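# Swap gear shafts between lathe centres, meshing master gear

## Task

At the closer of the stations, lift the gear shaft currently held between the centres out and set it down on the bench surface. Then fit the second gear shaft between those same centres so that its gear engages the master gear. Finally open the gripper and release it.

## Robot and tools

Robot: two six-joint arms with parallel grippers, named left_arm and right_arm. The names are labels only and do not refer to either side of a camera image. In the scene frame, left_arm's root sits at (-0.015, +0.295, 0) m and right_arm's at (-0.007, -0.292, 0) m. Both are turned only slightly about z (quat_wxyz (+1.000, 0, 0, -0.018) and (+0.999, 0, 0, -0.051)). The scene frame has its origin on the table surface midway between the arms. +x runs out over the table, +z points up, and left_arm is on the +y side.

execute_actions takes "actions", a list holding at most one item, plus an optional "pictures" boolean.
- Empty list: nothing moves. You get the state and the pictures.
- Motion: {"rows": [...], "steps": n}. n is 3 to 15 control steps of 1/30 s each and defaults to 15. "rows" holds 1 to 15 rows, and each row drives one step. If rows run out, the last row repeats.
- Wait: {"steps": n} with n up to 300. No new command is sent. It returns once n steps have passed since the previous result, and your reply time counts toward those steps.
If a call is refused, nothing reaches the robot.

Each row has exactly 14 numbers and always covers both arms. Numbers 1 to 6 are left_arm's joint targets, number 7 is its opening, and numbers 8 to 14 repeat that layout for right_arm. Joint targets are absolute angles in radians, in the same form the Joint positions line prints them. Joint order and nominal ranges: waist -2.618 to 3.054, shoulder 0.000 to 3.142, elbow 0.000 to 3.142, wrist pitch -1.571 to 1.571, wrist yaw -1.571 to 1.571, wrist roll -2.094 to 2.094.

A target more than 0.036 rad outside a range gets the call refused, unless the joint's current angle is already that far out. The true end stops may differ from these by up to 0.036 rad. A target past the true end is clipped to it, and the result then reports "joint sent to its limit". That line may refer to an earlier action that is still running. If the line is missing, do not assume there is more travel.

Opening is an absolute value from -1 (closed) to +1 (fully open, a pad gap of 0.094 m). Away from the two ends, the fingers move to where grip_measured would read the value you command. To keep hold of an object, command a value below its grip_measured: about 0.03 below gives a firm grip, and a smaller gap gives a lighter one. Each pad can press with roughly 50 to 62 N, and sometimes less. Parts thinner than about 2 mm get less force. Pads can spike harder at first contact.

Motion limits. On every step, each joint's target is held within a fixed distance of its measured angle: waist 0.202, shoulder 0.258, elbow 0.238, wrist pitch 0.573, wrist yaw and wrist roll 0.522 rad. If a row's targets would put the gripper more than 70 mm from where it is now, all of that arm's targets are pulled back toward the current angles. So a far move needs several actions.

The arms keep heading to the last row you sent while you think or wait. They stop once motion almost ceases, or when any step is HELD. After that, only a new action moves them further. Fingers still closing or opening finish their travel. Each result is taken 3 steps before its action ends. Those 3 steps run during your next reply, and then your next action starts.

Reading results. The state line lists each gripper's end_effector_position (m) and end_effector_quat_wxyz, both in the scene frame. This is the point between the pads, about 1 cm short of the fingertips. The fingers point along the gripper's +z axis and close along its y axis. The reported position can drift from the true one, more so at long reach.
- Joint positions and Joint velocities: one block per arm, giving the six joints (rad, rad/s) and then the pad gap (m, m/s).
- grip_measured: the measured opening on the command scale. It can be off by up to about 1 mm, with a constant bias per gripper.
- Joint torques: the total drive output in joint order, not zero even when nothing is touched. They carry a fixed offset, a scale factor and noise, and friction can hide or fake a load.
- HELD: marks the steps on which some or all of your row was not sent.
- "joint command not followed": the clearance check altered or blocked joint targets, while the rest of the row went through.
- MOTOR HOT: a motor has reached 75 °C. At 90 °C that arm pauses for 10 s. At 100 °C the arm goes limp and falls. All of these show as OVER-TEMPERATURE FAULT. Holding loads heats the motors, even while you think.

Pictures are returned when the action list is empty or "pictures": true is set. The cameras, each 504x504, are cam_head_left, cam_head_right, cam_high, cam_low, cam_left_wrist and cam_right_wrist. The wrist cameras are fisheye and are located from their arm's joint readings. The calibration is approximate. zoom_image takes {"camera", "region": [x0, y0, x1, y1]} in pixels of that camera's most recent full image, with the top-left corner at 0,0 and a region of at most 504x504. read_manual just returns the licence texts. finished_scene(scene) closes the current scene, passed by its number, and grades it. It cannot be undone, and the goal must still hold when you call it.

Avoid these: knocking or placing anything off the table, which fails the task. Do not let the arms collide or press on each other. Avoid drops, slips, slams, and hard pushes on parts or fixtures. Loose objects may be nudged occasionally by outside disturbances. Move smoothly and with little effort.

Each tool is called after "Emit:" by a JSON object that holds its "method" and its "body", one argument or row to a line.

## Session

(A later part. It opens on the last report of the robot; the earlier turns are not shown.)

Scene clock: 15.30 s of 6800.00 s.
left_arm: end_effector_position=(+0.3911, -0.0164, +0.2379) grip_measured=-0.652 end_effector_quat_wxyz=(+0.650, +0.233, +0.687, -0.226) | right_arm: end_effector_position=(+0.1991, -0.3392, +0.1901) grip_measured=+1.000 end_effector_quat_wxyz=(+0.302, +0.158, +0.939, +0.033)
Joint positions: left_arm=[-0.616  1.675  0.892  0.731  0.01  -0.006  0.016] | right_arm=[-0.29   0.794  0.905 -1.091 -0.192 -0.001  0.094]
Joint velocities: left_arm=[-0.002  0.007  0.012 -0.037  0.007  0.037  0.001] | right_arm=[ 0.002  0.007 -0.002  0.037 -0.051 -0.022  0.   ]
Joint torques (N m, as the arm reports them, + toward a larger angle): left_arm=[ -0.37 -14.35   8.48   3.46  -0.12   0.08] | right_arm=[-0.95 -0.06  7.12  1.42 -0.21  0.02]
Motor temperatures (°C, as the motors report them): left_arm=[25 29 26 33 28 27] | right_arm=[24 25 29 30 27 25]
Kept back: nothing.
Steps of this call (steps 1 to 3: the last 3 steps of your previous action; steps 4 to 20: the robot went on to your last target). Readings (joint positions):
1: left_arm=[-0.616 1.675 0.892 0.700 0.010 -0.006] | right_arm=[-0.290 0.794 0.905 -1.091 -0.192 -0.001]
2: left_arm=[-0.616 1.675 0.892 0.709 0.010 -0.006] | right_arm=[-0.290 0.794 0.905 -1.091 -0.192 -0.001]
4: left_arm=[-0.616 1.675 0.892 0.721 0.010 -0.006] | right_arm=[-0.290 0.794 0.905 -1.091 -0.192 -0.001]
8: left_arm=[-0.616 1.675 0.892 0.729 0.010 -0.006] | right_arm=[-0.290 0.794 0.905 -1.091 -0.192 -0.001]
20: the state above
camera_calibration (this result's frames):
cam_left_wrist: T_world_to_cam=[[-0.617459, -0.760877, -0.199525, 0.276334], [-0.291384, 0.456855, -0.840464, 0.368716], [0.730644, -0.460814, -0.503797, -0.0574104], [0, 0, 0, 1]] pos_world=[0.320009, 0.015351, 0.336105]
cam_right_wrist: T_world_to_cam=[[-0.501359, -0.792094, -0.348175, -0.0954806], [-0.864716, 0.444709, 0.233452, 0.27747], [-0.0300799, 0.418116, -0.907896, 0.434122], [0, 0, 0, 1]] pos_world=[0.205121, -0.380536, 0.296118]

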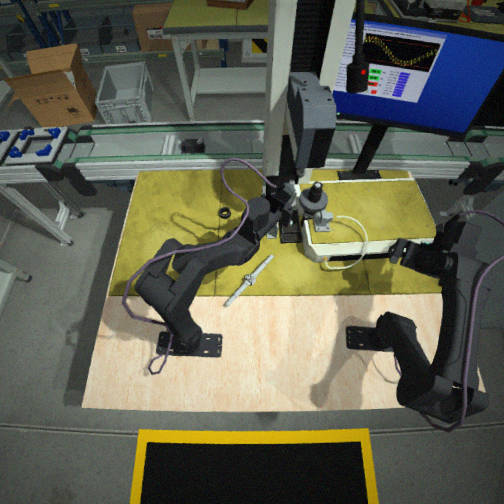

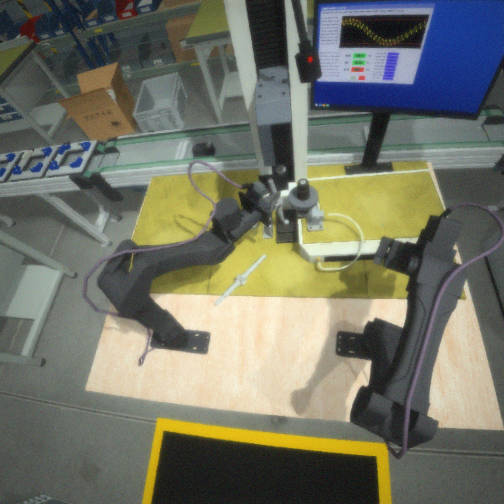

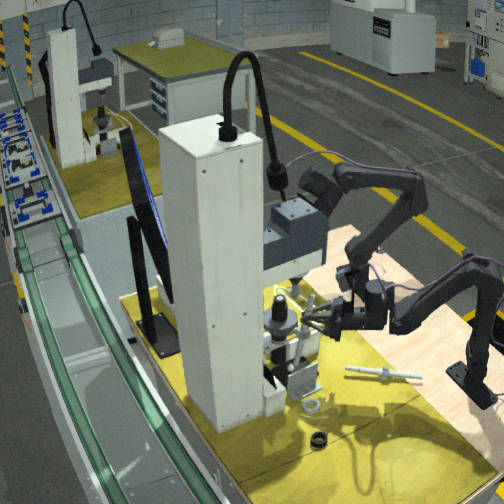

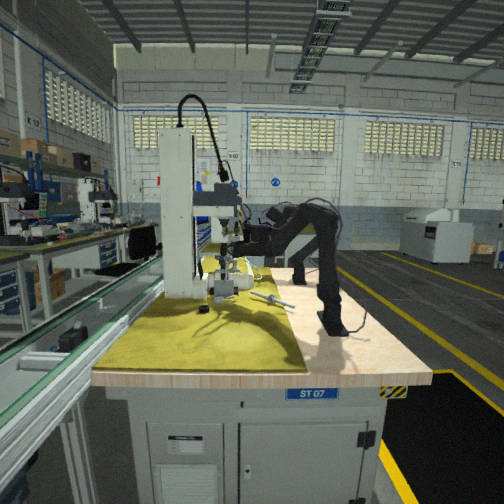

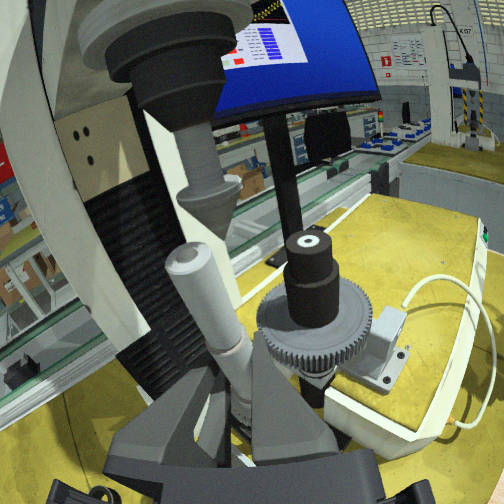

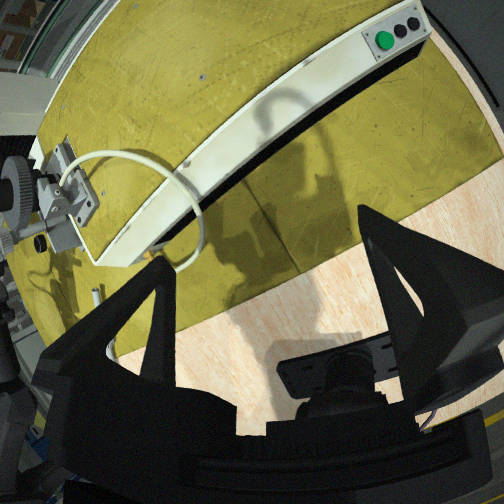

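Emit:
{"method": "execute_actions", "body": {
  "actions": [
    {"rows":[[-0.626,1.655,0.99,0.84,0,0,-0.9,-0.3,0.8,0.9,-1.1,-0.2,0,1]],"steps":15}
  ],
  "pictures": true
}}

Emit:
{"method": "zoom_image", "body": {
  "camera": "cam_high",
  "region": [240,260,380,400]
}}

Scene clock: 16.00 s of 6800.00 s.
left_arm: end_effector_position=(+0.3961, -0.0202, +0.2556) grip_measured=-0.652 end_effector_quat_wxyz=(+0.663, +0.229, +0.675, -0.230) | right_arm: end_effector_position=(+0.1991, -0.3392, +0.1901) grip_measured=+1.000 end_effector_quat_wxyz=(+0.302, +0.158, +0.939, +0.033)
Joint positions: left_arm=[-0.616  1.678  0.936  0.726  0.01  -0.006  0.016] | right_arm=[-0.29   0.794  0.905 -1.091 -0.192 -0.001  0.094]
Joint velocities: left_arm=[-0.012  0.002 -0.017 -0.007 -0.066  0.037 -0.   ] | right_arm=[-0.002 -0.032 -0.007 -0.007  0.051 -0.095  0.   ]
Joint torques (N m, as the arm reports them, + toward a larger angle): left_arm=[ -0.91 -11.73   9.61   3.27  -0.11   0.08] | right_arm=[-0.94 -0.07  7.12  1.41 -0.21  0.02]
Motor temperatures (°C, as the motors report them): left_arm=[25 29 26 34 28 27] | right_arm=[24 25 29 30 27 25]
Steps of this call (steps 1 to 9: the robot went on to your last target; steps 10 to 21: the first 12 steps of this action). Readings (joint positions):
10: left_arm=[-0.616 1.675 0.896 0.728 0.010 -0.006] | right_arm=[-0.290 0.794 0.905 -1.091 -0.192 -0.001]
11: left_arm=[-0.616 1.677 0.904 0.721 0.010 -0.006] | right_arm=[-0.290 0.794 0.905 -1.091 -0.192 -0.001]
13: left_arm=[-0.616 1.678 0.919 0.719 0.010 -0.006] | right_arm=[-0.290 0.794 0.905 -1.091 -0.192 -0.001]
17: left_arm=[-0.616 1.678 0.935 0.726 0.010 -0.006] | right_arm=[-0.290 0.794 0.905 -1.091 -0.192 -0.001]
21: the state above
camera_calibration (this result's frames):
cam_left_wrist: T_world_to_cam=[[-0.611756, -0.765227, -0.200457, 0.277934], [-0.267164, 0.438385, -0.858162, 0.381315], [0.744566, -0.471431, -0.472626, -0.0676371], [0, 0, 0, 1]] pos_world=[0.322262, 0.0136333, 0.350977]
cam_right_wrist: T_world_to_cam=[[-0.501359, -0.792094, -0.348175, -0.0954806], [-0.864716, 0.444709, 0.233452, 0.27747], [-0.0300799, 0.418116, -0.907896, 0.434122], [0, 0, 0, 1]] pos_world=[0.205121, -0.380536, 0.296118]

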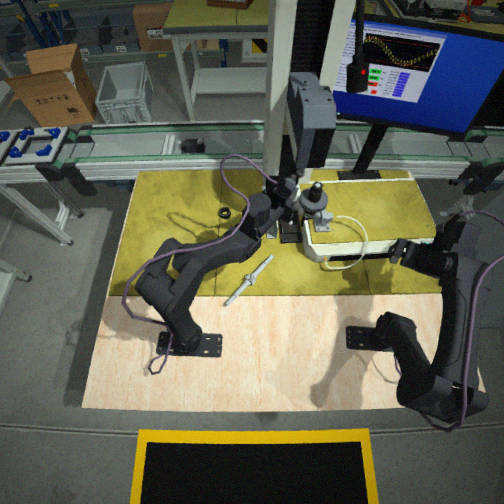

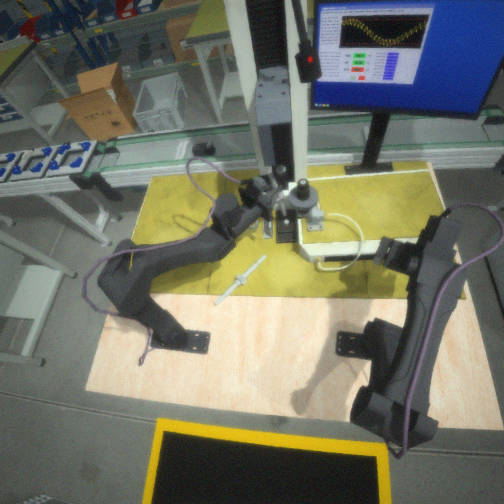

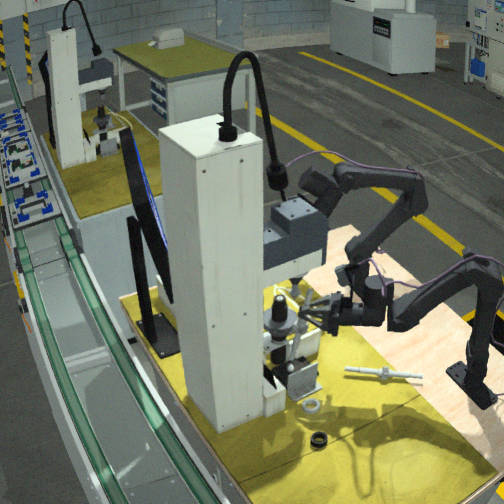

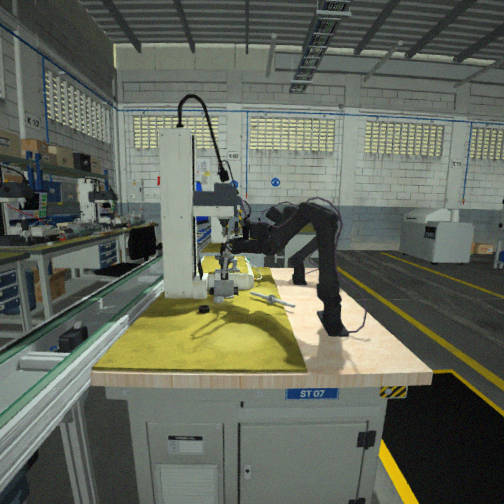

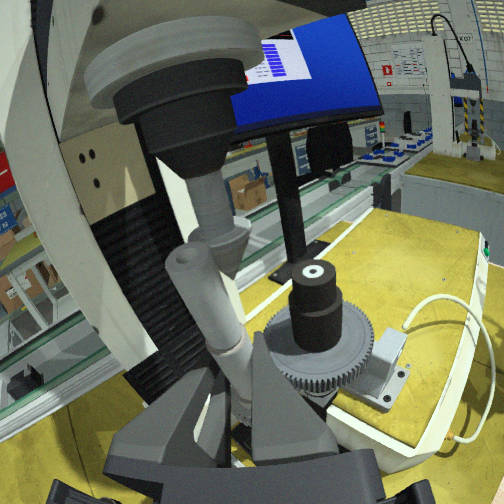

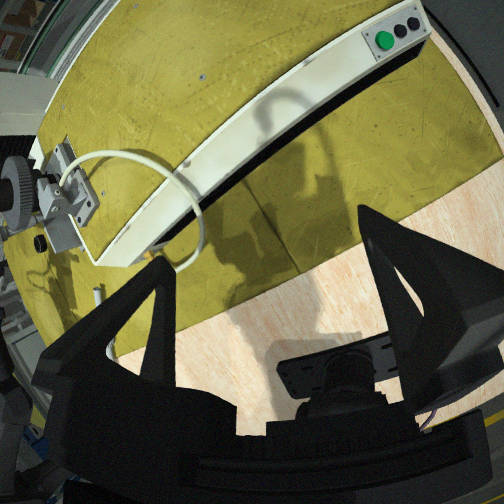

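Region (240, 260, 380, 400) of cam_high's 504x504 image, scaled by 3.600, with more detail than that image has.

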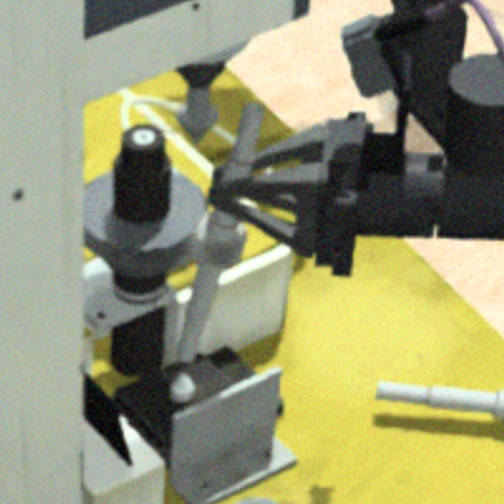

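Now above it; lower via shoulder.

Emit:
{"method": "execute_actions", "body": {
  "actions": [
    {"rows":[[-0.635,1.705,0.99,0.86,0,0,-0.9,-0.3,0.8,0.9,-1.1,-0.2,0,1]],"steps":15}
  ],
  "pictures": true
}}

Emit:
{"method": "zoom_image", "body": {
  "camera": "cam_high",
  "region": [240,260,380,400]
}}

Emit:
{"method": "zoom_image", "body": {
  "camera": "cam_head_right",
  "region": [240,150,340,250]
}}

Scene clock: 16.50 s of 6800.00 s.
left_arm: end_effector_position=(+0.3985, -0.0279, +0.2328) grip_measured=-0.652 end_effector_quat_wxyz=(+0.648, +0.236, +0.687, -0.228) | right_arm: end_effector_position=(+0.1991, -0.3392, +0.1901) grip_measured=+1.000 end_effector_quat_wxyz=(+0.302, +0.158, +0.939, +0.033)
Joint positions: left_arm=[-0.626  1.73   0.936  0.739  0.008 -0.006  0.016] | right_arm=[-0.29   0.794  0.905 -1.091 -0.192 -0.001  0.094]
Joint velocities: left_arm=[ 0.012 -0.007  0.002  0.066  0.007  0.051 -0.   ] | right_arm=[ 0.017 -0.007  0.002  0.022  0.007  0.066  0.   ]
Joint torques (N m, as the arm reports them, + toward a larger angle): left_arm=[ -0.89 -12.38   9.43   3.31  -0.1    0.08] | right_arm=[-0.95 -0.08  7.12  1.41 -0.21  0.02]
Motor temperatures (°C, as the motors report them): left_arm=[25 29 26 34 28 27] | right_arm=[24 25 29 30 27 25]
Steps of this call (steps 1 to 3: the last 3 steps of your previous action; steps 4 to 15: the first 12 steps of this action). Readings (joint positions):
4: left_arm=[-0.617 1.682 0.936 0.729 0.009 -0.006] | right_arm=[-0.290 0.794 0.905 -1.091 -0.192 -0.001]
5: left_arm=[-0.618 1.689 0.936 0.737 0.009 -0.006] | right_arm=[-0.290 0.794 0.905 -1.091 -0.192 -0.001]
7: left_arm=[-0.621 1.705 0.936 0.745 0.008 -0.006] | right_arm=[-0.290 0.794 0.905 -1.091 -0.192 -0.001]
11: left_arm=[-0.625 1.728 0.936 0.741 0.008 -0.006] | right_arm=[-0.290 0.794 0.905 -1.091 -0.192 -0.001]
15: the state above
camera_calibration (this result's frames):
cam_left_wrist: T_world_to_cam=[[-0.623717, -0.755753, -0.199536, 0.273762], [-0.28986, 0.460705, -0.838887, 0.370963], [0.725919, -0.46539, -0.506412, -0.0683807], [0, 0, 0, 1]] pos_world=[0.327916, 0.00416834, 0.331193]
cam_right_wrist: T_world_to_cam=[[-0.501359, -0.792094, -0.348175, -0.0954806], [-0.864716, 0.444709, 0.233452, 0.27747], [-0.0300799, 0.418116, -0.907896, 0.434122], [0, 0, 0, 1]] pos_world=[0.205121, -0.380536, 0.296118]

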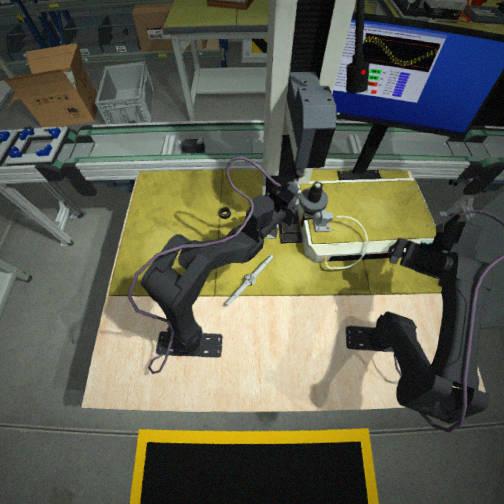

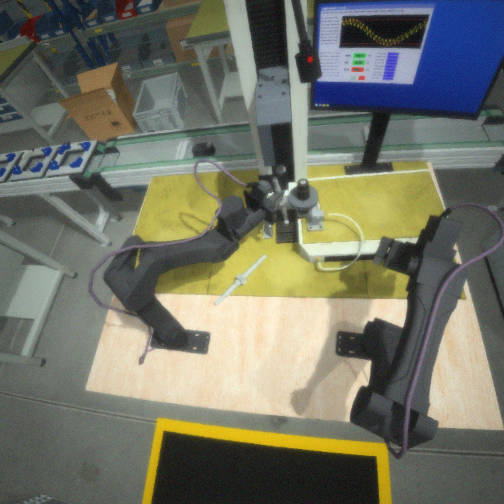

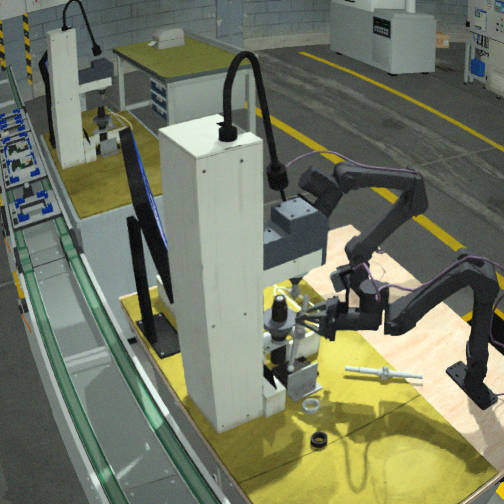

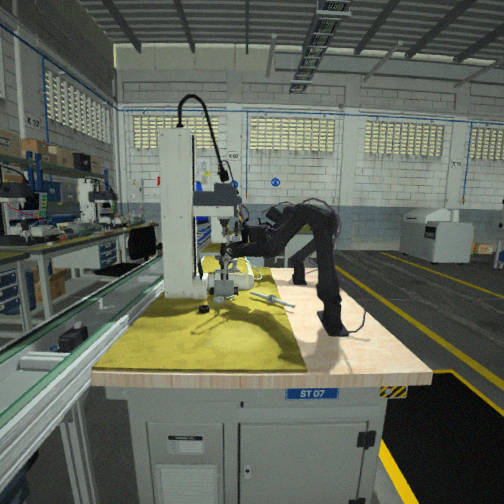

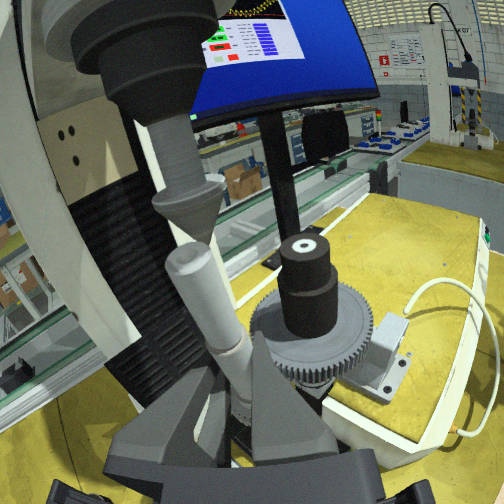

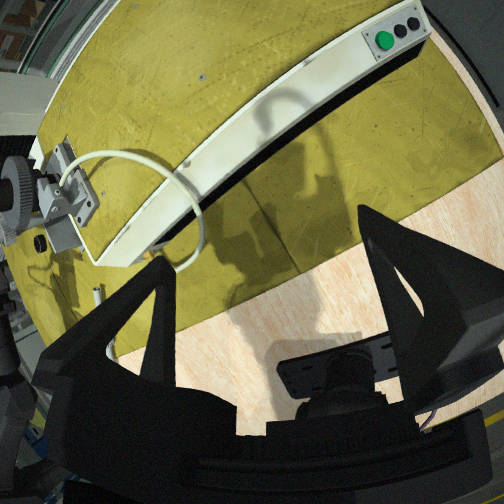

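Region (240, 260, 380, 400) of cam_high's 504x504 image, scaled by 3.600, with more detail than that image has.

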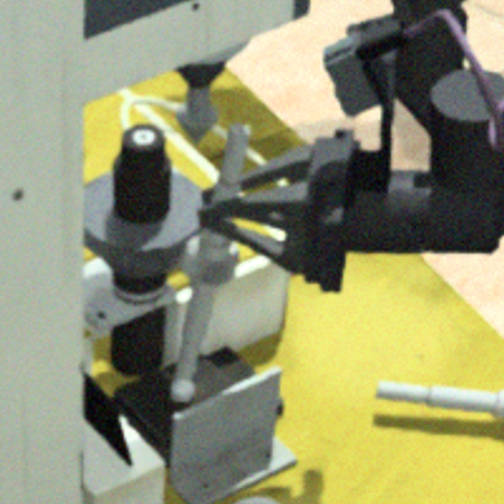

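Region (240, 150, 340, 250) of cam_head_right's 504x504 image, scaled by 5.040, with more detail than that image has.

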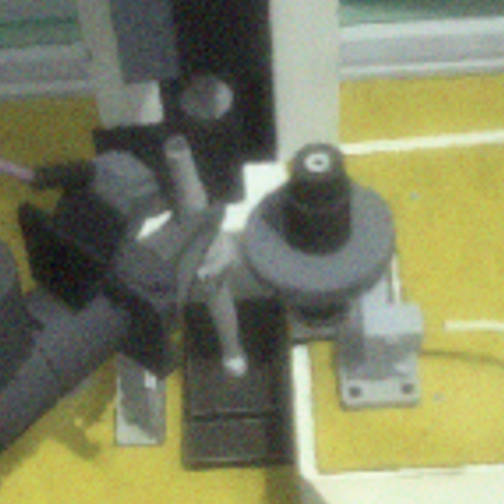

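Aligned. Seat.

Emit:
{"method": "execute_actions", "body": {
  "actions": [
    {"rows":[[-0.635,1.73,0.985,0.8,0.02,0,-0.9,-0.3,0.8,0.9,-1.1,-0.2,0,1]],"steps":12}
  ]
}}

Emit:
{"method": "execute_actions", "body": {
  "actions": [
    {"rows":[[-0.63,1.77,1.03,0.70,0.012,-0.006,-0.9,-0.3,0.8,0.9,-1.1,-0.2,0,1]],"steps":12}
  ]
}}

Emit:
{"method": "execute_actions", "body": {
  "actions": [
    {"rows":[[-0.628,1.81,1.085,0.6,0.012,-0.006,-0.9,-0.3,0.8,0.9,-1.1,-0.2,0,1]],"steps":15}
  ],
  "pictures": true
}}

Emit:
{"method": "zoom_image", "body": {
  "camera": "cam_high",
  "region": [240,260,380,400]
}}

Scene clock: 16.93 s of 6800.00 s.
left_arm: end_effector_position=(+0.3991, -0.0283, +0.2282) grip_measured=-0.652 end_effector_quat_wxyz=(+0.645, +0.238, +0.690, -0.226) | right_arm: end_effector_position=(+0.1991, -0.3392, +0.1901) grip_measured=+1.000 end_effector_quat_wxyz=(+0.302, +0.158, +0.939, +0.033)
Joint positions: left_arm=[-0.626  1.737  0.936  0.735  0.008 -0.005  0.016] | right_arm=[-0.29   0.794  0.905 -1.091 -0.192 -0.001  0.094]
Joint velocities: left_arm=[ 0.022 -0.017 -0.017  0.022 -0.037  0.037 -0.   ] | right_arm=[ 0.007  0.002  0.002 -0.037  0.037  0.007  0.   ]
Joint torques (N m, as the arm reports them, + toward a larger angle): left_arm=[ -0.87 -10.81   9.12   2.77   0.11   0.04] | right_arm=[-0.94 -0.08  7.12  1.41 -0.21  0.03]
Motor temperatures (°C, as the motors report them): left_arm=[25 29 26 35 28 27] | right_arm=[24 25 29 31 27 25]
Steps of this call (steps 1 to 3: the last 3 steps of your previous action; step 4: the robot went on to your last target; steps 5 to 13: the first 9 steps of this action). Readings (joint positions):
5: left_arm=[-0.626 1.731 0.936 0.738 0.008 -0.006] | right_arm=[-0.290 0.794 0.905 -1.091 -0.192 -0.001]
6: left_arm=[-0.626 1.732 0.936 0.736 0.008 -0.006] | right_arm=[-0.290 0.794 0.905 -1.091 -0.192 -0.001]
8: left_arm=[-0.626 1.737 0.936 0.734 0.008 -0.005] | right_arm=[-0.290 0.794 0.905 -1.091 -0.192 -0.001]
12: left_arm=[-0.626 1.737 0.936 0.735 0.008 -0.005] | right_arm=[-0.290 0.794 0.905 -1.091 -0.192 -0.001]
13: the state above

Scene clock: 17.33 s of 6800.00 s.
left_arm: end_effector_position=(+0.4064, -0.0341, +0.2279) grip_measured=-0.652 end_effector_quat_wxyz=(+0.638, +0.240, +0.696, -0.224) | right_arm: end_effector_position=(+0.1991, -0.3392, +0.1901) grip_measured=+1.000 end_effector_quat_wxyz=(+0.302, +0.158, +0.939, +0.033)
Joint positions: left_arm=[-0.626  1.762  0.986  0.69   0.009 -0.005  0.016] | right_arm=[-0.29   0.794  0.905 -1.091 -0.192 -0.001  0.094]
Joint velocities: left_arm=[ 0.007 -0.012  0.017 -0.022 -0.037 -0.051 -0.   ] | right_arm=[ 0.002 -0.002 -0.007  0.066 -0.007 -0.007  0.   ]
Joint torques (N m, as the arm reports them, + toward a larger angle): left_arm=[-0.43 -9.82  8.89  2.2   0.06  0.01] | right_arm=[-0.94 -0.07  7.12  1.41 -0.21  0.03]
Motor temperatures (°C, as the motors report them): left_arm=[25 29 27 35 28 27] | right_arm=[24 25 29 31 27 25]
Steps of this call (steps 1 to 3: the last 3 steps of your previous action; steps 4 to 12: the first 9 steps of this action). Readings (joint positions):
4: left_arm=[-0.626 1.740 0.943 0.728 0.008 -0.005] | right_arm=[-0.290 0.794 0.905 -1.091 -0.192 -0.001]
5: left_arm=[-0.626 1.748 0.959 0.714 0.008 -0.005] | right_arm=[-0.290 0.794 0.905 -1.091 -0.192 -0.001]
7: left_arm=[-0.626 1.760 0.983 0.696 0.008 -0.005] | right_arm=[-0.290 0.794 0.905 -1.091 -0.192 -0.001]
11: left_arm=[-0.626 1.762 0.986 0.690 0.009 -0.005] | right_arm=[-0.290 0.794 0.905 -1.091 -0.192 -0.001]
12: the state above

Scene clock: 17.83 s of 6800.00 s.
left_arm: end_effector_position=(+0.4071, -0.0449, +0.2275) grip_measured=-0.652 end_effector_quat_wxyz=(+0.625, +0.269, +0.700, -0.218) | right_arm: end_effector_position=(+0.1991, -0.3392, +0.1901) grip_measured=+1.000 end_effector_quat_wxyz=(+0.302, +0.158, +0.939, +0.033)
Joint positions: left_arm=[-0.632  1.772  1.042  0.606  0.034  0.035  0.016] | right_arm=[-0.29   0.794  0.905 -1.091 -0.192 -0.001  0.094]
Joint velocities: left_arm=[-0.002  0.022  0.032 -0.051  0.051 -0.022  0.002] | right_arm=[ 0.007 -0.007  0.007 -0.051 -0.051  0.051  0.   ]
Joint torques (N m, as the arm reports them, + toward a larger angle): left_arm=[ 0.33 -7.7   8.76  2.06 -0.3  -0.37] | right_arm=[-0.93 -0.09  7.11  1.41 -0.21  0.03]
Motor temperatures (°C, as the motors report them): left_arm=[25 29 27 35 28 27] | right_arm=[24 25 29 31 27 25]
Steps of this call (steps 1 to 3: the last 3 steps of your previous action; steps 4 to 15: the first 12 steps of this action). Readings (joint positions):
4: left_arm=[-0.626 1.763 0.993 0.679 0.010 -0.004] | right_arm=[-0.290 0.794 0.905 -1.091 -0.192 -0.001]
5: left_arm=[-0.626 1.763 1.001 0.660 0.014 -0.001] | right_arm=[-0.290 0.794 0.905 -1.091 -0.192 -0.001]
7: left_arm=[-0.627 1.763 1.012 0.640 0.020 0.007] | right_arm=[-0.290 0.794 0.905 -1.091 -0.192 -0.001]
11: left_arm=[-0.632 1.766 1.031 0.613 0.030 0.027] | right_arm=[-0.290 0.794 0.905 -1.091 -0.192 -0.001]
15: the state above
camera_calibration (this result's frames):
cam_left_wrist: T_world_to_cam=[[-0.65685, -0.716854, -0.233812, 0.288246], [-0.296828, 0.530879, -0.793763, 0.372521], [0.693139, -0.451981, -0.561491, -0.0587394], [0, 0, 0, 1]] pos_world=[0.340624, -0.0176829, 0.330108]
cam_right_wrist: T_world_to_cam=[[-0.501359, -0.792094, -0.348175, -0.0954806], [-0.864716, 0.444709, 0.233452, 0.27747], [-0.0300799, 0.418116, -0.907896, 0.434122], [0, 0, 0, 1]] pos_world=[0.205121, -0.380536, 0.296118]

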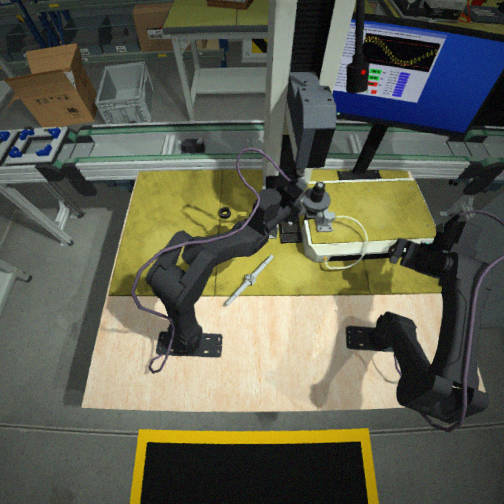

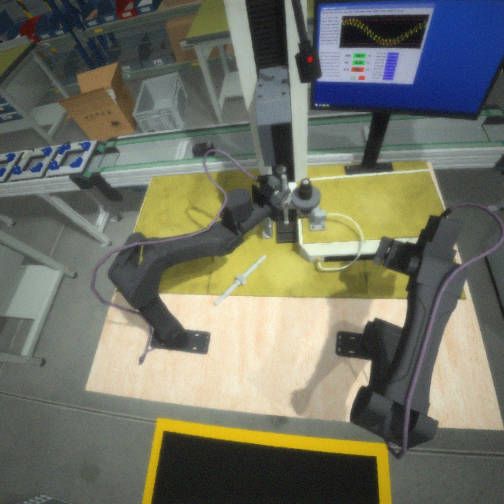

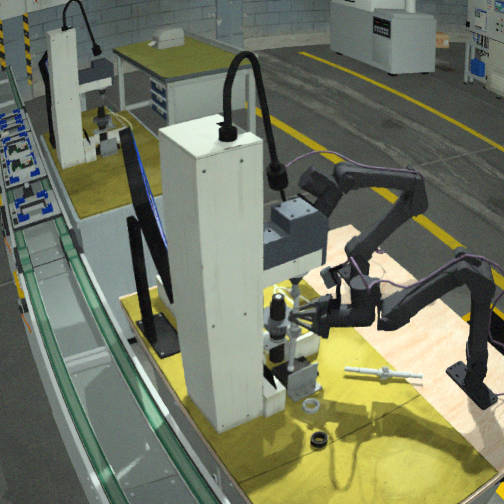

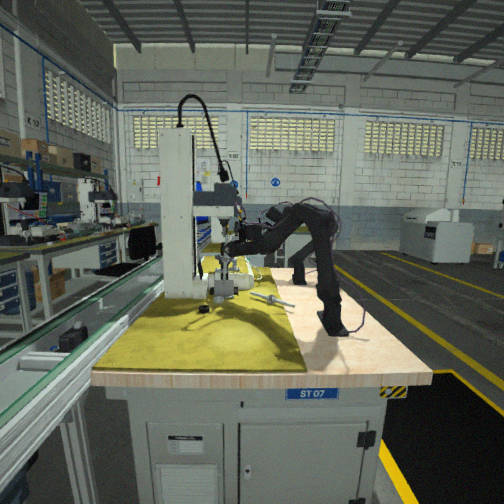

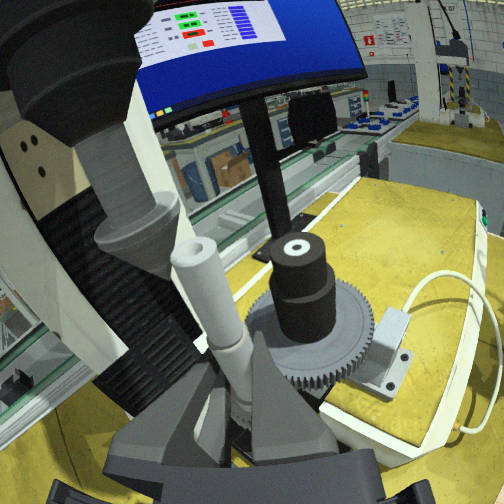

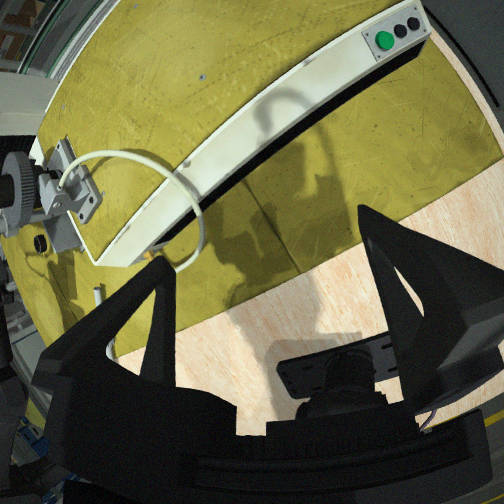

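Region (240, 260, 380, 400) of cam_high's 504x504 image, scaled by 3.600, with more detail than that image has.

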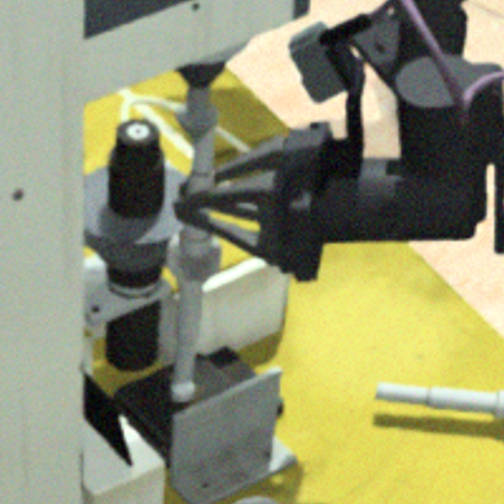

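Slid right. Back off, realign.

Emit:
{"method": "execute_actions", "body": {
  "actions": [
    {"rows":[[-0.611,1.72,0.97,0.66,0.0,-0.02,-0.9,-0.3,0.8,0.9,-1.1,-0.2,0,1]],"steps":15}
  ],
  "pictures": true
}}

Scene clock: 18.33 s of 6800.00 s.
left_arm: end_effector_position=(+0.4055, -0.0313, +0.2277) grip_measured=-0.652 end_effector_quat_wxyz=(+0.631, +0.240, +0.703, -0.224) | right_arm: end_effector_position=(+0.1991, -0.3392, +0.1901) grip_measured=+1.000 end_effector_quat_wxyz=(+0.302, +0.158, +0.939, +0.033)
Joint positions: left_arm=[-0.62   1.746  0.987  0.654  0.015 -0.011  0.016] | right_arm=[-0.29   0.794  0.905 -1.091 -0.192 -0.001  0.094]
Joint velocities: left_arm=[ 0.007  0.002 -0.007  0.022 -0.037 -0.051  0.002] | right_arm=[ 0.012 -0.007  0.002 -0.022  0.022 -0.066  0.   ]
Joint torques (N m, as the arm reports them, + toward a larger angle): left_arm=[  0.81 -12.69   5.15   2.18  -0.14  -0.07] | right_arm=[-0.94 -0.08  7.13  1.42 -0.21  0.02]
Motor temperatures (°C, as the motors report them): left_arm=[25 29 27 35 28 27] | right_arm=[24 25 29 31 27 25]
Steps of this call (steps 1 to 3: the last 3 steps of your previous action; steps 4 to 15: the first 12 steps of this action). Readings (joint positions):
4: left_arm=[-0.632 1.770 1.036 0.612 0.034 0.035] | right_arm=[-0.290 0.794 0.905 -1.091 -0.192 -0.001]
5: left_arm=[-0.631 1.761 1.018 0.626 0.029 0.033] | right_arm=[-0.290 0.794 0.905 -1.091 -0.192 -0.001]
7: left_arm=[-0.623 1.746 0.993 0.642 0.020 0.011] | right_arm=[-0.290 0.794 0.905 -1.091 -0.192 -0.001]
11: left_arm=[-0.620 1.746 0.988 0.653 0.018 -0.007] | right_arm=[-0.290 0.794 0.905 -1.091 -0.192 -0.001]
15: the state above
camera_calibration (this result's frames):
cam_left_wrist: T_world_to_cam=[[-0.633123, -0.749682, -0.192699, 0.276928], [-0.323945, 0.482722, -0.813658, 0.379059], [0.703004, -0.452721, -0.548478, -0.0583354], [0, 0, 0, 1]] pos_world=[0.339134, -0.0017819, 0.329792]
cam_right_wrist: T_world_to_cam=[[-0.501359, -0.792094, -0.348175, -0.0954806], [-0.864716, 0.444709, 0.233452, 0.27747], [-0.0300799, 0.418116, -0.907896, 0.434122], [0, 0, 0, 1]] pos_world=[0.205121, -0.380536, 0.296118]

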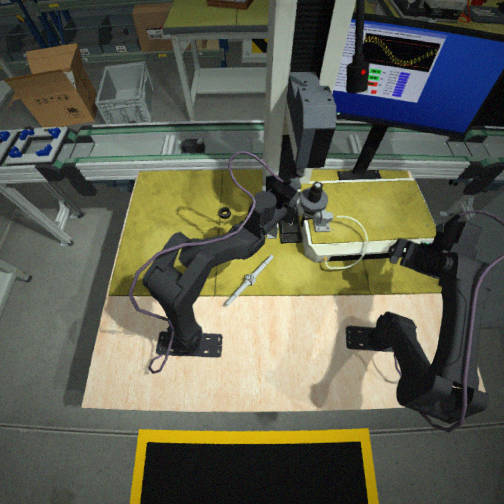

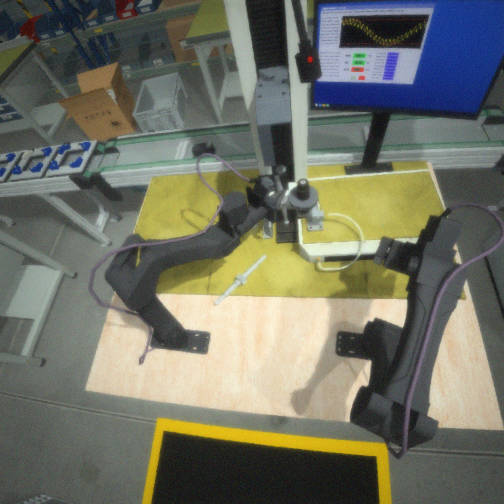

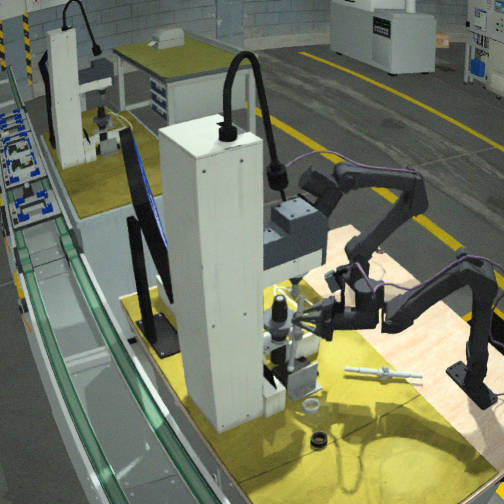

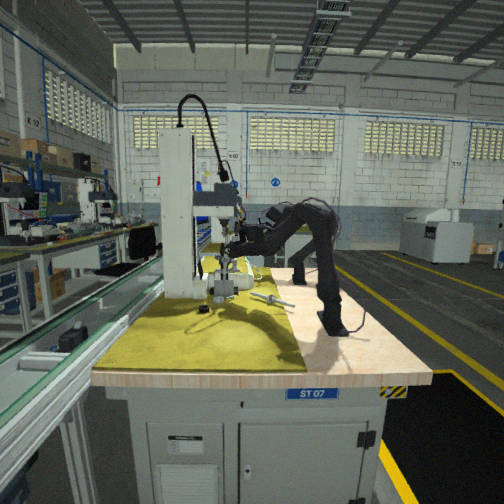

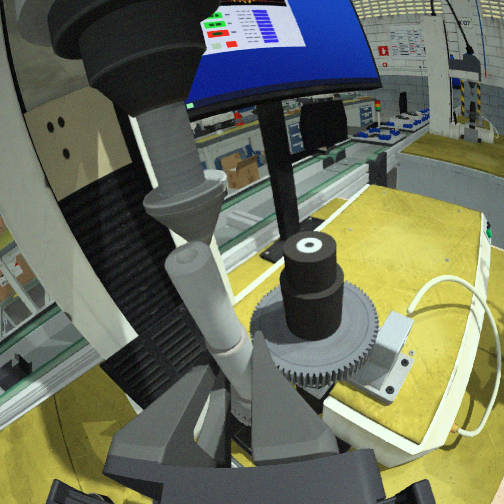

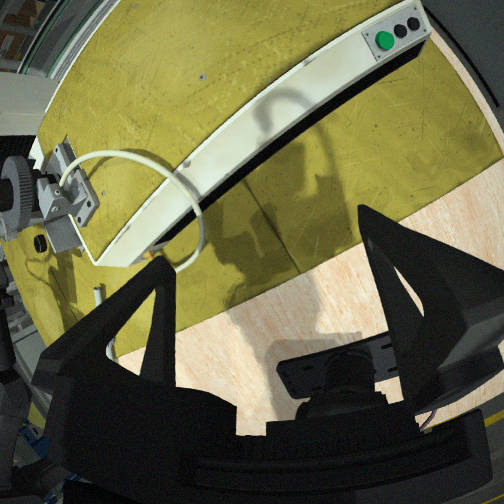

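Emit:
{"method": "execute_actions", "body": {
  "actions": [
    {"rows":[[-0.62,1.81,1.085,0.6,0.012,-0.012,-0.9,-0.3,0.8,0.9,-1.1,-0.2,0,1]],"steps":12}
  ]
}}

Emit:
{"method": "execute_actions", "body": {
  "actions": [
    {"rows":[[-0.62,1.85,1.13,0.58,0.012,-0.012,-0.9,-0.3,0.8,0.9,-1.1,-0.2,0,1],[-0.62,1.85,1.13,0.58,0.012,-0.012,-0.9,-0.3,0.8,0.9,-1.1,-0.2,0,1],[-0.62,1.81,1.09,0.58,0.012,-0.012,-0.9,-0.3,0.8,0.9,-1.1,-0.2,0,1]],"steps":10}
  ],
  "pictures": true
}}

Scene clock: 18.77 s of 6800.00 s.
left_arm: end_effector_position=(+0.4208, -0.0318, +0.2277) grip_measured=-0.652 end_effector_quat_wxyz=(+0.624, +0.217, +0.716, -0.224) | right_arm: end_effector_position=(+0.1991, -0.3392, +0.1901) grip_measured=+1.000 end_effector_quat_wxyz=(+0.302, +0.158, +0.939, +0.033)
Joint positions: left_arm=[-0.612  1.783  1.051  0.613 -0.008 -0.052  0.016] | right_arm=[-0.29   0.794  0.905 -1.091 -0.192 -0.001  0.094]
Joint velocities: left_arm=[-0.002  0.042  0.085  0.037 -0.066  0.037  0.001] | right_arm=[ 0.002  0.012 -0.002 -0.007 -0.037 -0.007  0.   ]
Joint torques (N m, as the arm reports them, + toward a larger angle): left_arm=[-0.77 -8.86  8.02  1.96  0.23  0.44] | right_arm=[-0.93 -0.08  7.12  1.42 -0.21  0.02]
Motor temperatures (°C, as the motors report them): left_arm=[25 29 27 35 28 27] | right_arm=[24 25 29 31 27 25]
Steps of this call (steps 1 to 3: the last 3 steps of your previous action; step 4: the robot went on to your last target; steps 5 to 13: the first 9 steps of this action). Readings (joint positions):
5: left_arm=[-0.620 1.751 0.996 0.649 0.015 -0.012] | right_arm=[-0.290 0.794 0.905 -1.091 -0.192 -0.001]
6: left_arm=[-0.620 1.759 1.011 0.638 0.012 -0.013] | right_arm=[-0.290 0.794 0.905 -1.091 -0.192 -0.001]
8: left_arm=[-0.617 1.761 1.022 0.620 0.004 -0.026] | right_arm=[-0.290 0.794 0.905 -1.091 -0.192 -0.001]
12: left_arm=[-0.612 1.781 1.048 0.613 -0.007 -0.051] | right_arm=[-0.290 0.794 0.905 -1.091 -0.192 -0.001]
13: the state above

Scene clock: 19.10 s of 6800.00 s.
left_arm: end_effector_position=(+0.4258, -0.0361, +0.2275) grip_measured=-0.652 end_effector_quat_wxyz=(+0.623, +0.218, +0.717, -0.224) | right_arm: end_effector_position=(+0.1991, -0.3392, +0.1901) grip_measured=+1.000 end_effector_quat_wxyz=(+0.302, +0.158, +0.939, +0.033)
Joint positions: left_arm=[-0.612  1.805  1.081  0.602 -0.006 -0.051  0.016] | right_arm=[-0.29   0.794  0.905 -1.091 -0.192 -0.001  0.094]
Joint velocities: left_arm=[ 0.007 -0.002 -0.027 -0.022  0.022  0.022  0.001] | right_arm=[-0.017  0.002 -0.012 -0.007 -0.022  0.007  0.   ]
Joint torques (N m, as the arm reports them, + toward a larger angle): left_arm=[ -0.63 -10.93   6.75   1.83   0.18   0.39] | right_arm=[-0.94 -0.09  7.11  1.41 -0.21  0.02]
Motor temperatures (°C, as the motors report them): left_arm=[25 29 27 35 28 27] | right_arm=[24 25 29 31 27 25]
Steps of this call (steps 1 to 3: the last 3 steps of your previous action; steps 4 to 10: the first 7 steps of this action). Readings (joint positions):
4: left_arm=[-0.612 1.791 1.061 0.609 -0.008 -0.052] | right_arm=[-0.290 0.794 0.905 -1.091 -0.192 -0.001]
5: left_arm=[-0.612 1.800 1.075 0.604 -0.009 -0.052] | right_arm=[-0.290 0.794 0.905 -1.091 -0.192 -0.001]
7: left_arm=[-0.612 1.805 1.081 0.602 -0.007 -0.051] | right_arm=[-0.290 0.794 0.905 -1.091 -0.192 -0.001]
10: the state above
camera_calibration (this result's frames):
cam_left_wrist: T_world_to_cam=[[-0.613306, -0.774429, -0.155291, 0.268368], [-0.370487, 0.455702, -0.809367, 0.405641], [0.697564, -0.438856, -0.566401, -0.0680477], [0, 0, 0, 1]] pos_world=[0.362344, -0.00688235, 0.331445]
cam_right_wrist: T_world_to_cam=[[-0.501359, -0.792094, -0.348175, -0.0954806], [-0.864716, 0.444709, 0.233452, 0.27747], [-0.0300799, 0.418116, -0.907896, 0.434122], [0, 0, 0, 1]] pos_world=[0.205121, -0.380536, 0.296118]

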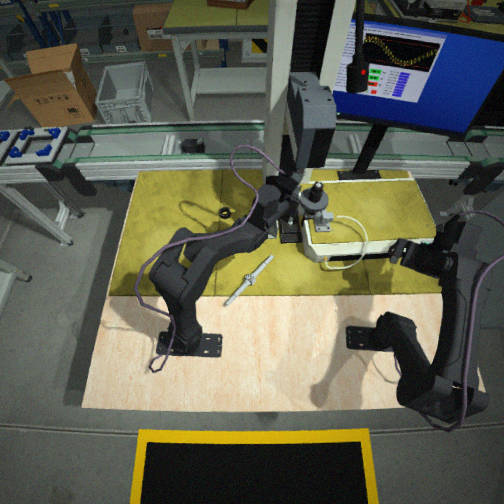

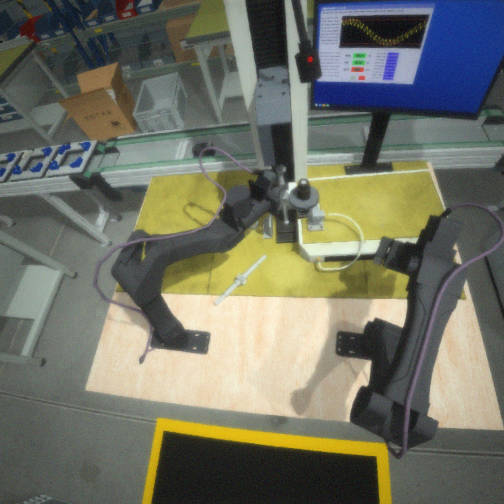

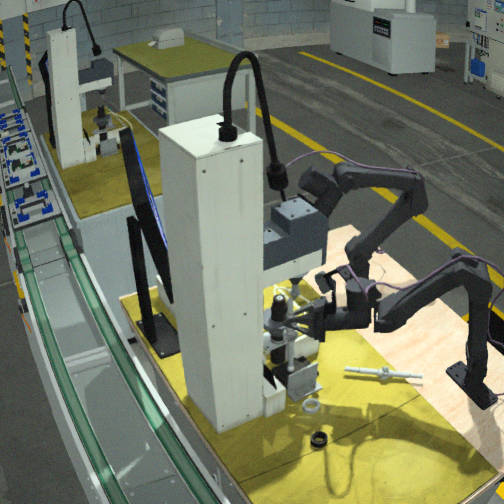

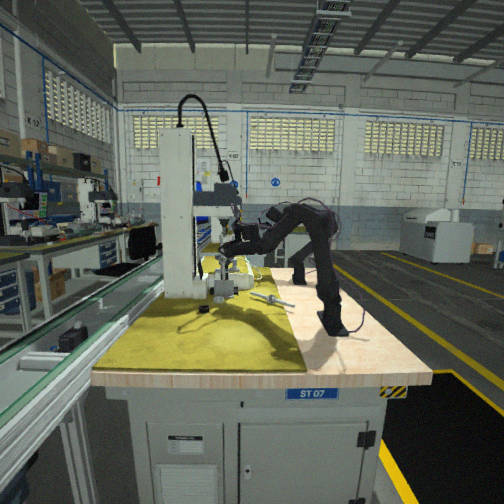

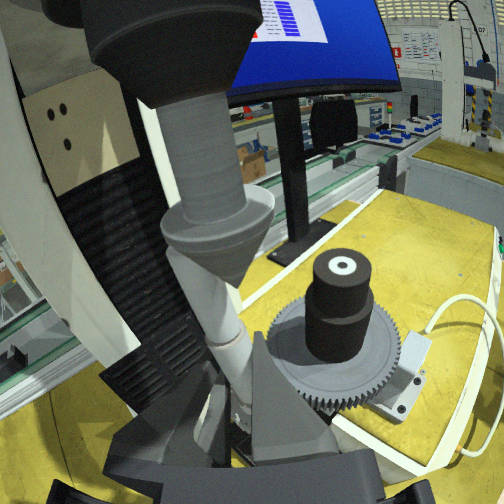

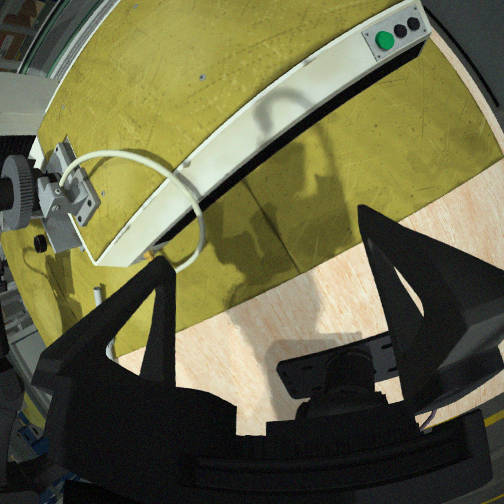

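Need roll ≈ -0.008.

Emit:
{"method": "execute_actions", "body": {
  "actions": [
    {"rows":[[-0.615,1.72,0.97,0.66,0.0,-0.04,-0.9,-0.3,0.8,0.9,-1.1,-0.2,0,1]],"steps":10}
  ]
}}

Emit:
{"method": "execute_actions", "body": {
  "actions": [
    {"rows":[[-0.634,1.72,0.97,0.66,0.025,0,-0.9,-0.3,0.8,0.9,-1.1,-0.2,0,1]],"steps":15}
  ]
}}

Emit:
{"method": "execute_actions", "body": {
  "actions": [
    {"rows":[[-0.624,1.79,1.06,0.62,0.012,-0.008,-0.9,-0.3,0.8,0.9,-1.1,-0.2,0,1]],"steps":10}
  ]
}}

Scene clock: 19.47 s of 6800.00 s.
left_arm: end_effector_position=(+0.4106, -0.0258, +0.2276) grip_measured=-0.652 end_effector_quat_wxyz=(+0.629, +0.216, +0.710, -0.229) | right_arm: end_effector_position=(+0.1991, -0.3392, +0.1901) grip_measured=+1.000 end_effector_quat_wxyz=(+0.302, +0.158, +0.939, +0.033)
Joint positions: left_arm=[-0.613  1.749  0.989  0.657 -0.004 -0.055  0.016] | right_arm=[-0.29   0.794  0.905 -1.091 -0.192 -0.001  0.094]
Joint velocities: left_arm=[-0.002 -0.002 -0.017 -0.037 -0.037  0.007  0.   ] | right_arm=[ 0.002 -0.012 -0.002  0.007  0.007  0.066  0.   ]
Joint torques (N m, as the arm reports them, + toward a larger angle): left_arm=[ -0.26 -13.     4.87   2.08   0.03   0.16] | right_arm=[-0.94 -0.07  7.12  1.42 -0.21  0.02]
Motor temperatures (°C, as the motors report them): left_arm=[25 29 27 35 28 27] | right_arm=[24 25 29 31 27 25]
Steps of this call (steps 1 to 3: the last 3 steps of your previous action; step 4: the robot went on to your last target; steps 5 to 11: the first 7 steps of this action). Readings (joint positions):
5: left_arm=[-0.612 1.799 1.068 0.612 -0.006 -0.052] | right_arm=[-0.290 0.794 0.905 -1.091 -0.192 -0.001]
6: left_arm=[-0.612 1.783 1.041 0.629 -0.009 -0.055] | right_arm=[-0.290 0.794 0.905 -1.091 -0.192 -0.001]
8: left_arm=[-0.613 1.755 1.001 0.646 -0.005 -0.056] | right_arm=[-0.290 0.794 0.905 -1.091 -0.192 -0.001]
11: the state above

Scene clock: 19.97 s of 6800.00 s.
left_arm: end_effector_position=(+0.4056, -0.0321, +0.2277) grip_measured=-0.652 end_effector_quat_wxyz=(+0.632, +0.240, +0.702, -0.223) | right_arm: end_effector_position=(+0.1991, -0.3392, +0.1901) grip_measured=+1.000 end_effector_quat_wxyz=(+0.302, +0.158, +0.939, +0.033)
Joint positions: left_arm=[-0.623  1.749  0.988  0.659  0.01  -0.008  0.016] | right_arm=[-0.29   0.794  0.905 -1.091 -0.192 -0.001  0.094]
Joint velocities: left_arm=[-0.007  0.012  0.002  0.007  0.007 -0.022  0.002] | right_arm=[ 0.012 -0.002  0.002 -0.095  0.037  0.022  0.   ]
Joint torques (N m, as the arm reports them, + toward a larger angle): left_arm=[ -1.04 -12.97   5.02   2.1    0.15   0.07] | right_arm=[-0.95 -0.07  7.13  1.41 -0.21  0.03]
Motor temperatures (°C, as the motors report them): left_arm=[25 29 27 35 28 27] | right_arm=[24 25 29 31 27 25]
Steps of this call (steps 1 to 3: the last 3 steps of your previous action; steps 4 to 15: the first 12 steps of this action). Readings (joint positions):
4: left_arm=[-0.614 1.749 0.988 0.658 -0.001 -0.050] | right_arm=[-0.290 0.794 0.905 -1.091 -0.192 -0.001]
5: left_arm=[-0.616 1.749 0.988 0.659 0.001 -0.042] | right_arm=[-0.290 0.794 0.905 -1.091 -0.192 -0.001]
7: left_arm=[-0.620 1.749 0.988 0.659 0.003 -0.027] | right_arm=[-0.290 0.794 0.905 -1.091 -0.192 -0.001]
11: left_arm=[-0.623 1.749 0.988 0.659 0.007 -0.012] | right_arm=[-0.290 0.794 0.905 -1.091 -0.192 -0.001]
15: the state above

Scene clock: 20.30 s of 6800.00 s.
left_arm: end_effector_position=(+0.4099, -0.0319, +0.2274) grip_measured=-0.652 end_effector_quat_wxyz=(+0.629, +0.234, +0.707, -0.221) | right_arm: end_effector_position=(+0.1991, -0.3392, +0.1901) grip_measured=+1.000 end_effector_quat_wxyz=(+0.302, +0.158, +0.939, +0.033)
Joint positions: left_arm=[-0.621  1.757  1.006  0.64   0.001 -0.019  0.016] | right_arm=[-0.29   0.794  0.905 -1.091 -0.192 -0.001  0.094]
Joint velocities: left_arm=[-0.012  0.002  0.012 -0.066 -0.139 -0.037 -0.001] | right_arm=[-0.007 -0.002  0.012 -0.051 -0.007  0.037  0.   ]
Joint torques (N m, as the arm reports them, + toward a larger angle): left_arm=[-0.29 -7.82  9.47  1.92  0.18  0.2 ] | right_arm=[-0.95 -0.08  7.12  1.41 -0.21  0.03]
Motor temperatures (°C, as the motors report them): left_arm=[25 29 27 35 28 27] | right_arm=[24 25 29 31 27 25]
Steps of this call (steps 1 to 3: the last 3 steps of your previous action; steps 4 to 10: the first 7 steps of this action). Readings (joint positions):
4: left_arm=[-0.623 1.752 0.993 0.656 0.010 -0.007] | right_arm=[-0.290 0.794 0.905 -1.091 -0.192 -0.001]
5: left_arm=[-0.623 1.757 1.002 0.650 0.006 -0.009] | right_arm=[-0.290 0.794 0.905 -1.091 -0.192 -0.001]
7: left_arm=[-0.621 1.757 1.005 0.642 0.004 -0.014] | right_arm=[-0.290 0.794 0.905 -1.091 -0.192 -0.001]
10: the state above


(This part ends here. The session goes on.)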